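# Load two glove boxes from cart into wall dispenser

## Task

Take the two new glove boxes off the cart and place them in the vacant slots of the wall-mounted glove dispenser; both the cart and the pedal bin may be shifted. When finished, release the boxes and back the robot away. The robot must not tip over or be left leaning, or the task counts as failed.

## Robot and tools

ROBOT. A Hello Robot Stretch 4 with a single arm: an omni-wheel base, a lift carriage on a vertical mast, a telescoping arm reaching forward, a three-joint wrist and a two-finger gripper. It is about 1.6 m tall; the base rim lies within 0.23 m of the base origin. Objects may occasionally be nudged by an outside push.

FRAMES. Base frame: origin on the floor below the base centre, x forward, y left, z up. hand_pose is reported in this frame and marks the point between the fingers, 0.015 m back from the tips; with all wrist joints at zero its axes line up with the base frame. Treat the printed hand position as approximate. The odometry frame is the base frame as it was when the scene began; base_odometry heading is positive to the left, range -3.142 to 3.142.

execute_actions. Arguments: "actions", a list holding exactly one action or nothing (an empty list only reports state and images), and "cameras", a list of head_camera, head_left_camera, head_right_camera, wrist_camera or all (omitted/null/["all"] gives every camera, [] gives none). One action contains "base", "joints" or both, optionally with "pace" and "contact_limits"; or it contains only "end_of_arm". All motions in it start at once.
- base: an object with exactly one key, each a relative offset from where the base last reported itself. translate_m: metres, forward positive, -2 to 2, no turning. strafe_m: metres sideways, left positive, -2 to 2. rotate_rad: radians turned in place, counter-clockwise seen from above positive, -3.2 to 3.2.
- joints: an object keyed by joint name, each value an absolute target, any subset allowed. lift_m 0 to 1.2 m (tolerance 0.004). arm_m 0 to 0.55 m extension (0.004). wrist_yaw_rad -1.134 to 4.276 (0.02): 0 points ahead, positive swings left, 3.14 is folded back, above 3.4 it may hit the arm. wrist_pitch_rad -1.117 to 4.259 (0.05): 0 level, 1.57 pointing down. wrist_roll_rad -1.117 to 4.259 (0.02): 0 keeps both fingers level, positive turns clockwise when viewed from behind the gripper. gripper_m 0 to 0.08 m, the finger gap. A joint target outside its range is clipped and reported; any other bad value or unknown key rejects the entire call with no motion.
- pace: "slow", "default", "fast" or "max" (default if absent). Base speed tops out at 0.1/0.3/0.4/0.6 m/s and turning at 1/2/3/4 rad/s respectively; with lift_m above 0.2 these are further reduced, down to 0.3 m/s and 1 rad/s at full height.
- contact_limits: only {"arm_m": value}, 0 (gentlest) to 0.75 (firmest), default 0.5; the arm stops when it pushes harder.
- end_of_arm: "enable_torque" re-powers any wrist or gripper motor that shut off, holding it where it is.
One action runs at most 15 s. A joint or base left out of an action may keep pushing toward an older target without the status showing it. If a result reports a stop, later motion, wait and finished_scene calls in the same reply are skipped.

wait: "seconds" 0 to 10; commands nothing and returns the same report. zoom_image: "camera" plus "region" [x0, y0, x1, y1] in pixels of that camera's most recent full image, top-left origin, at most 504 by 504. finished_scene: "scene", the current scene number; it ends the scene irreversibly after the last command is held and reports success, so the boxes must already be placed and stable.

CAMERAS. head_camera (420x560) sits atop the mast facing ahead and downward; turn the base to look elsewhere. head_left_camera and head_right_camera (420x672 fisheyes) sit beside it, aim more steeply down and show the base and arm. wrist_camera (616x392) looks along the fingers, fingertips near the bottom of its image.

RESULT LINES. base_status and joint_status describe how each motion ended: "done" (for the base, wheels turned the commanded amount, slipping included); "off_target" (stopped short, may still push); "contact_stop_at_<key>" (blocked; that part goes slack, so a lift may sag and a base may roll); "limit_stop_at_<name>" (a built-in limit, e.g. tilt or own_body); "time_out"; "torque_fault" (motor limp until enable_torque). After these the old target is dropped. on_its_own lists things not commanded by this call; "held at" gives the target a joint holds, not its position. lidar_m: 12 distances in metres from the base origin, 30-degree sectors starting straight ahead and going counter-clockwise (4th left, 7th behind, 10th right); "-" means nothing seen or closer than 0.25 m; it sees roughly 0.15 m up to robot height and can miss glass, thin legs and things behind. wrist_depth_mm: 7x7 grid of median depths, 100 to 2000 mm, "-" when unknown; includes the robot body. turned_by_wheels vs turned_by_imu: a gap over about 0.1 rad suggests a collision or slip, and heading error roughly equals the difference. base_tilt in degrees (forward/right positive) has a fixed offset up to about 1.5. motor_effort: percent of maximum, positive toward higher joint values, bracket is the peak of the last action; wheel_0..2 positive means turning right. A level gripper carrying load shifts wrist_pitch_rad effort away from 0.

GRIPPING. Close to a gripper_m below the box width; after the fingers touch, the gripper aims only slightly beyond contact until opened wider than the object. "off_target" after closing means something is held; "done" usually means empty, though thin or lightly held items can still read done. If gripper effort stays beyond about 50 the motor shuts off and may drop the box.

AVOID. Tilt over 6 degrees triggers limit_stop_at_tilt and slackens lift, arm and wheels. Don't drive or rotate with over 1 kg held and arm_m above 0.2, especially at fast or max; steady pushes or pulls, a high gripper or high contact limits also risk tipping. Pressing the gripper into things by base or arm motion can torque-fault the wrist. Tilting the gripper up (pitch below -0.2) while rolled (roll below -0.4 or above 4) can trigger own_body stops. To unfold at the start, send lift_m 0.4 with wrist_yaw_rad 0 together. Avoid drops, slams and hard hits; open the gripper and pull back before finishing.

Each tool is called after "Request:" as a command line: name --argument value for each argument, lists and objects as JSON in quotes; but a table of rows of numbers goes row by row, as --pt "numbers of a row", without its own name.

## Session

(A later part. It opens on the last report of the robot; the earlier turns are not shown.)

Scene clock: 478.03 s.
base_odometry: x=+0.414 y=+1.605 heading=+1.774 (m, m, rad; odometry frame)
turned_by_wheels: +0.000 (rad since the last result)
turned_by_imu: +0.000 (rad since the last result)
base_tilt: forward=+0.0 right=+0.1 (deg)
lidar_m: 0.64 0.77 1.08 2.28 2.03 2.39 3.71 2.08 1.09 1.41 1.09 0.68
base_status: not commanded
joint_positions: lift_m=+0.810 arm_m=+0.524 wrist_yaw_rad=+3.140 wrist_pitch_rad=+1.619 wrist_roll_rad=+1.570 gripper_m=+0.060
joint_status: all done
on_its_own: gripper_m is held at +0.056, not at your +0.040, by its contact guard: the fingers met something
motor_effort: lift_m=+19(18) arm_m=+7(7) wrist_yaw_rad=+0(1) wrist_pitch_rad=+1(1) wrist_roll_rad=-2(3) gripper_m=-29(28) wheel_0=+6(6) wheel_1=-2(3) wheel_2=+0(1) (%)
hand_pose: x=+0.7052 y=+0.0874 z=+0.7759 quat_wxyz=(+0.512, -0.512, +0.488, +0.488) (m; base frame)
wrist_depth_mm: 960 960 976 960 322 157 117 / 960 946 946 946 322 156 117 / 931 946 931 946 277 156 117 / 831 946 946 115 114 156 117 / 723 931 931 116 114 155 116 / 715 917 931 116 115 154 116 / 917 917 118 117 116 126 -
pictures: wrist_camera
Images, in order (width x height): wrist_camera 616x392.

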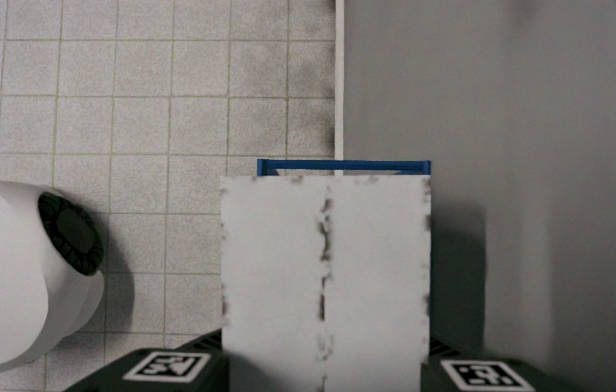

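Request:
execute_actions --actions '[{"base":{"strafe_m":0.024},"pace":"slow"}]' --cameras '[]'

Request:
execute_actions --actions '[{"base":{"strafe_m":-0.01},"pace":"slow"}]' --cameras '["wrist_camera"]'

Scene clock: 488.57 s.
base_odometry: x=+0.391 y=+1.600 heading=+1.774 (m, m, rad; odometry frame)
turned_by_wheels: +0.000 (rad since the last result)
turned_by_imu: +0.000 (rad since the last result)
base_tilt: forward=+0.0 right=+0.1 (deg)
lidar_m: 0.66 0.78 1.07 2.26 2.04 2.38 3.70 2.10 1.09 1.45 1.11 0.69
base_status: done
joint_positions: lift_m=+0.810 arm_m=+0.524 wrist_yaw_rad=+3.140 wrist_pitch_rad=+1.619 wrist_roll_rad=+1.570 gripper_m=+0.060
joint_status: not commanded
on_its_own: gripper_m is held at +0.056, not at your +0.040, by its contact guard: the fingers met something
motor_effort: lift_m=+20(20) arm_m=+7(7) wrist_yaw_rad=-1(1) wrist_pitch_rad=+0(1) wrist_roll_rad=+0(1) gripper_m=-29(29) wheel_0=-6(5) wheel_1=+4(9) wheel_2=+1(1) (%)
hand_pose: x=+0.7052 y=+0.0874 z=+0.7758 quat_wxyz=(+0.512, -0.512, +0.488, +0.488) (m; base frame)
wrist_depth_mm: 946 960 946 960 317 154 - / 946 960 946 946 317 154 116 / 931 931 946 946 317 154 116 / 831 946 931 123 122 154 115 / 715 931 931 122 121 153 116 / 707 917 904 120 119 153 - / 917 931 119 118 117 125 -
pictures: none
No camera images: the call's "cameras" was empty. Leave "cameras" out to get every camera's image.

Scene clock: 489.43 s.
base_odometry: x=+0.401 y=+1.602 heading=+1.774 (m, m, rad; odometry frame)
turned_by_wheels: +0.000 (rad since the last result)
turned_by_imu: +0.000 (rad since the last result)
base_tilt: forward=+0.0 right=+0.1 (deg)
lidar_m: 0.66 0.77 1.07 2.27 2.03 2.36 3.73 2.08 1.10 1.44 1.09 0.70
base_status: done
joint_positions: lift_m=+0.810 arm_m=+0.524 wrist_yaw_rad=+3.140 wrist_pitch_rad=+1.619 wrist_roll_rad=+1.570 gripper_m=+0.060
joint_status: not commanded
on_its_own: gripper_m is held at +0.056, not at your +0.040, by its contact guard: the fingers met something
motor_effort: lift_m=+19(19) arm_m=+7(7) wrist_yaw_rad=+0(0) wrist_pitch_rad=+1(1) wrist_roll_rad=-3(2) gripper_m=-29(29) wheel_0=+3(5) wheel_1=-4(7) wheel_2=+0(0) (%)
hand_pose: x=+0.7052 y=+0.0874 z=+0.7758 quat_wxyz=(+0.512, -0.512, +0.488, +0.488) (m; base frame)
wrist_depth_mm: 960 946 946 960 319 155 - / 960 976 946 960 319 155 116 / 946 946 931 931 319 155 116 / 820 946 917 121 120 154 116 / 732 931 931 120 119 154 116 / 715 917 917 119 118 153 - / 917 917 118 118 117 125 -
pictures: wrist_camera
Images, in order (width x height): wrist_camera 616x392.

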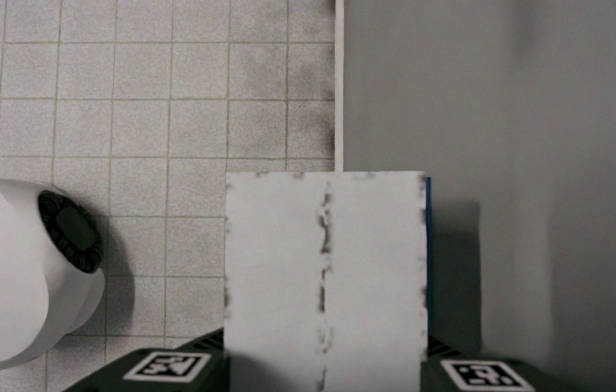

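Level. Lower.

Request:
execute_actions --actions '[{"joints":{"lift_m":0.765},"pace":"slow"}]' --cameras '["wrist_camera"]'

Scene clock: 494.17 s.
base_odometry: x=+0.401 y=+1.602 heading=+1.774 (m, m, rad; odometry frame)
turned_by_wheels: +0.000 (rad since the last result)
turned_by_imu: +0.000 (rad since the last result)
base_tilt: forward=+0.1 right=+0.0 (deg)
lidar_m: 0.64 0.78 1.07 2.27 2.03 2.38 3.71 2.11 1.09 1.43 1.09 0.69
base_status: not commanded
joint_positions: lift_m=+0.765 arm_m=+0.524 wrist_yaw_rad=+3.140 wrist_pitch_rad=+1.620 wrist_roll_rad=+1.570 gripper_m=+0.060
joint_status: all done
on_its_own: gripper_m is held at +0.056, not at your +0.040, by its contact guard: the fingers met something
motor_effort: lift_m=+20(19) arm_m=+7(7) wrist_yaw_rad=-1(2) wrist_pitch_rad=+0(1) wrist_roll_rad=-1(2) gripper_m=-29(29) wheel_0=+3(3) wheel_1=-4(4) wheel_2=+0(0) (%)
hand_pose: x=+0.7053 y=+0.0874 z=+0.7308 quat_wxyz=(+0.512, -0.512, +0.488, +0.487) (m; base frame)
wrist_depth_mm: 904 904 917 904 320 155 - / 917 904 917 904 317 155 116 / 904 904 891 904 317 155 116 / 842 878 891 120 119 155 116 / 707 891 878 120 118 154 116 / 699 878 891 119 118 153 - / 878 878 118 118 117 125 -
pictures: wrist_camera
Images, in order (width x height): wrist_camera 616x392.

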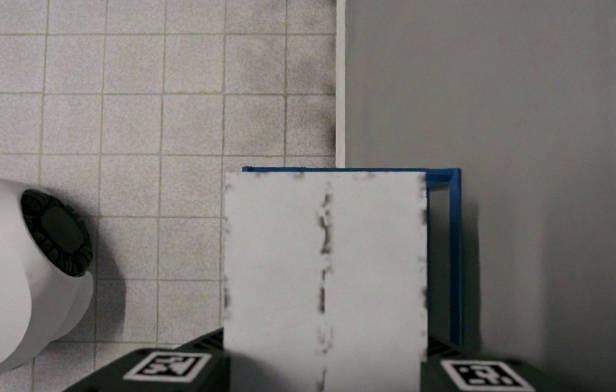

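Request:
execute_actions --actions '[{"joints":{"lift_m":0.756},"pace":"slow"}]' --cameras '[]'

Request:
execute_actions --actions '[{"joints":{"gripper_m":0.074}}]' --cameras '[]'

Request:
execute_actions --actions '[{"joints":{"lift_m":0.86}}]' --cameras '["wrist_camera"]'

Request:
execute_actions --actions '[{"joints":{"arm_m":0,"lift_m":0.5,"wrist_yaw_rad":3.14},"base":{"translate_m":-0.4},"pace":"fast"}]'

Request:
zoom_image --camera "head_camera" --region '[130,260,330,400]'

Scene clock: 501.10 s.
base_odometry: x=+0.401 y=+1.602 heading=+1.774 (m, m, rad; odometry frame)
turned_by_wheels: +0.000 (rad since the last result)
turned_by_imu: +0.000 (rad since the last result)
base_tilt: forward=+0.0 right=+0.1 (deg)
lidar_m: 0.64 0.79 1.06 2.26 2.03 2.38 3.71 2.08 1.10 1.43 1.09 0.69
base_status: not commanded
joint_positions: lift_m=+0.756 arm_m=+0.524 wrist_yaw_rad=+3.140 wrist_pitch_rad=+1.620 wrist_roll_rad=+1.570 gripper_m=+0.060
joint_status: all done
on_its_own: gripper_m is held at +0.056, not at your +0.040, by its contact guard: the fingers met something
motor_effort: lift_m=+19(20) arm_m=+7(7) wrist_yaw_rad=-1(1) wrist_pitch_rad=+0(0) wrist_roll_rad=-2(2) gripper_m=-27(29) wheel_0=+4(3) wheel_1=-3(4) wheel_2=+0(0) (%)
hand_pose: x=+0.7053 y=+0.0874 z=+0.7218 quat_wxyz=(+0.512, -0.512, +0.488, +0.487) (m; base frame)
wrist_depth_mm: 904 891 904 904 320 155 - / 891 917 891 891 319 155 116 / 891 904 904 878 317 155 116 / 854 878 904 120 119 155 116 / 723 891 878 119 119 154 116 / 691 866 866 119 118 153 - / 866 866 119 118 117 125 -
pictures: none
No camera images: the call's "cameras" was empty. Leave "cameras" out to get every camera's image.

Scene clock: 501.90 s.
base_odometry: x=+0.401 y=+1.602 heading=+1.774 (m, m, rad; odometry frame)
turned_by_wheels: +0.000 (rad since the last result)
turned_by_imu: +0.000 (rad since the last result)
base_tilt: forward=-0.1 right=+0.0 (deg)
lidar_m: 0.64 0.79 1.05 2.26 2.02 2.37 3.71 2.08 1.09 1.42 1.09 0.68
base_status: not commanded
joint_positions: lift_m=+0.756 arm_m=+0.524 wrist_yaw_rad=+3.140 wrist_pitch_rad=+1.622 wrist_roll_rad=+1.570 gripper_m=+0.073
joint_status: all done
motor_effort: lift_m=+19(19) arm_m=+7(7) wrist_yaw_rad=-1(0) wrist_pitch_rad=-6(7) wrist_roll_rad=-1(2) gripper_m=+8(25) wheel_0=+3(4) wheel_1=-4(4) wheel_2=+0(0) (%)
hand_pose: x=+0.7057 y=+0.0874 z=+0.7219 quat_wxyz=(+0.513, -0.512, +0.487, +0.487) (m; base frame)
wrist_depth_mm: 904 904 904 891 310 153 - / 891 891 891 891 310 153 - / 891 878 891 904 309 152 115 / 842 878 878 134 134 153 115 / 715 891 866 133 133 152 - / 699 878 866 132 132 151 - / 854 110 132 131 131 124 -
pictures: none
No camera images: the call's "cameras" was empty. Leave "cameras" out to get every camera's image.

Scene clock: 503.37 s.
base_odometry: x=+0.401 y=+1.602 heading=+1.774 (m, m, rad; odometry frame)
turned_by_wheels: +0.000 (rad since the last result)
turned_by_imu: +0.000 (rad since the last result)
base_tilt: forward=+0.0 right=+0.2 (deg)
lidar_m: 0.64 0.75 1.07 2.26 2.03 2.38 3.71 2.08 1.10 1.44 1.11 0.70
base_status: not commanded
joint_positions: lift_m=+0.860 arm_m=+0.524 wrist_yaw_rad=+3.140 wrist_pitch_rad=+1.620 wrist_roll_rad=+1.570 gripper_m=+0.074
joint_status: all done
motor_effort: lift_m=+23(25) arm_m=+6(6) wrist_yaw_rad=+0(1) wrist_pitch_rad=-1(13) wrist_roll_rad=-2(2) gripper_m=+1(8) wheel_0=+3(3) wheel_1=-3(4) wheel_2=+0(0) (%)
hand_pose: x=+0.7054 y=+0.0874 z=+0.8256 quat_wxyz=(+0.512, -0.512, +0.488, +0.487) (m; base frame)
wrist_depth_mm: 991 1025 991 1008 314 153 - / 1008 991 1025 1025 312 153 - / 1008 1008 991 960 312 153 115 / 842 991 976 238 270 153 115 / 768 976 960 236 239 153 118 / 759 991 991 236 238 151 - / 976 110 134 235 233 124 -
pictures: wrist_camera
Images, in order (width x height): wrist_camera 616x392.

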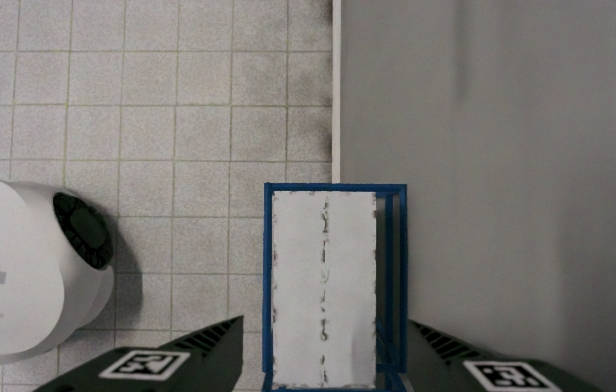

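Scene clock: 505.83 s.
base_odometry: x=+0.481 y=+1.211 heading=+1.773 (m, m, rad; odometry frame)
turned_by_wheels: +0.000 (rad since the last result)
turned_by_imu: +0.000 (rad since the last result)
base_tilt: forward=+0.0 right=+0.0 (deg)
lidar_m: 1.04 1.17 1.64 2.27 1.85 2.37 3.17 2.10 1.06 1.01 1.49 1.20
base_status: done
joint_positions: lift_m=+0.500 arm_m=+0.001 wrist_yaw_rad=+3.140 wrist_pitch_rad=+1.620 wrist_roll_rad=+1.570 gripper_m=+0.074
joint_status: all done
motor_effort: lift_m=+18(21) arm_m=-7(8) wrist_yaw_rad=+0(1) wrist_pitch_rad=+1(1) wrist_roll_rad=+1(2) gripper_m=+2(2) wheel_0=-2(9) wheel_1=-4(10) wheel_2=+0(14) (%)
hand_pose: x=+0.1825 y=+0.0874 z=+0.4660 quat_wxyz=(+0.512, -0.512, +0.488, +0.488) (m; base frame)
wrist_depth_mm: 627 640 634 647 634 634 640 / 634 627 634 627 627 634 621 / 621 634 621 627 627 634 627 / 621 410 413 627 621 615 615 / 404 404 402 508 615 621 621 / 399 402 399 407 609 615 615 / 397 110 134 399 609 126 615
pictures: head_camera, head_left_camera, head_right_camera, wrist_camera
Images, in order (width x height): head_camera 420x560, head_left_camera 420x672, head_right_camera 420x672, wrist_camera 616x392.

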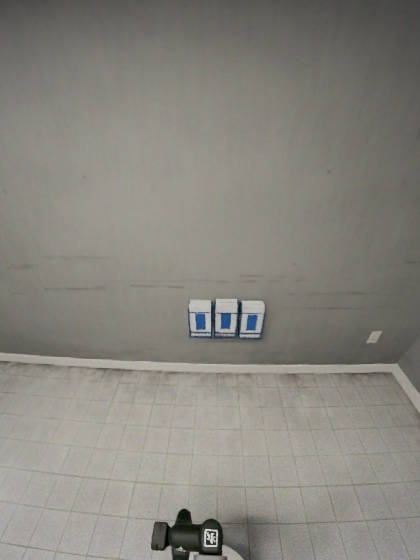

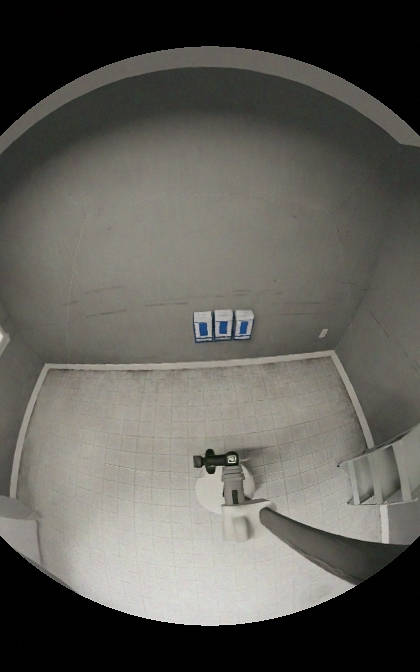

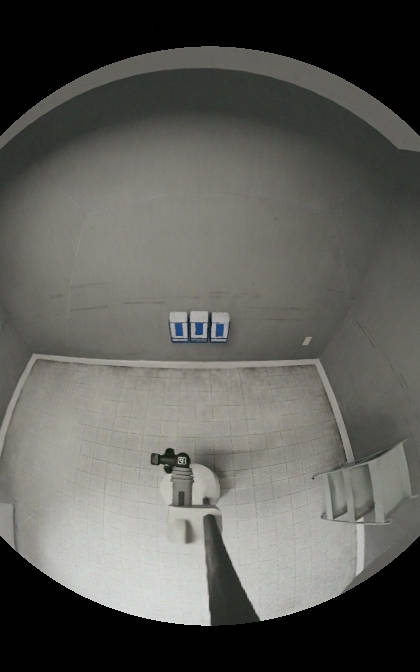

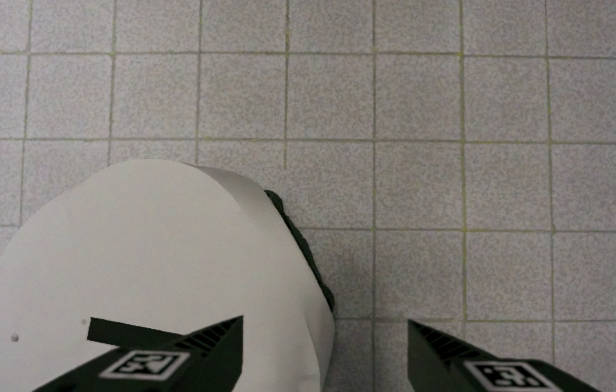

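Region (130, 260, 330, 400) of head_camera's 420x560 image, scaled by 2.520, with more detail than that image has; it fills the top 353 rows of this view, and the rest is white.

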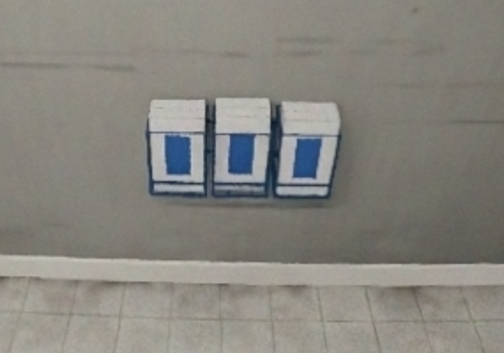

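Request:
finished_scene --scene 1

The scene is finished: the task was done.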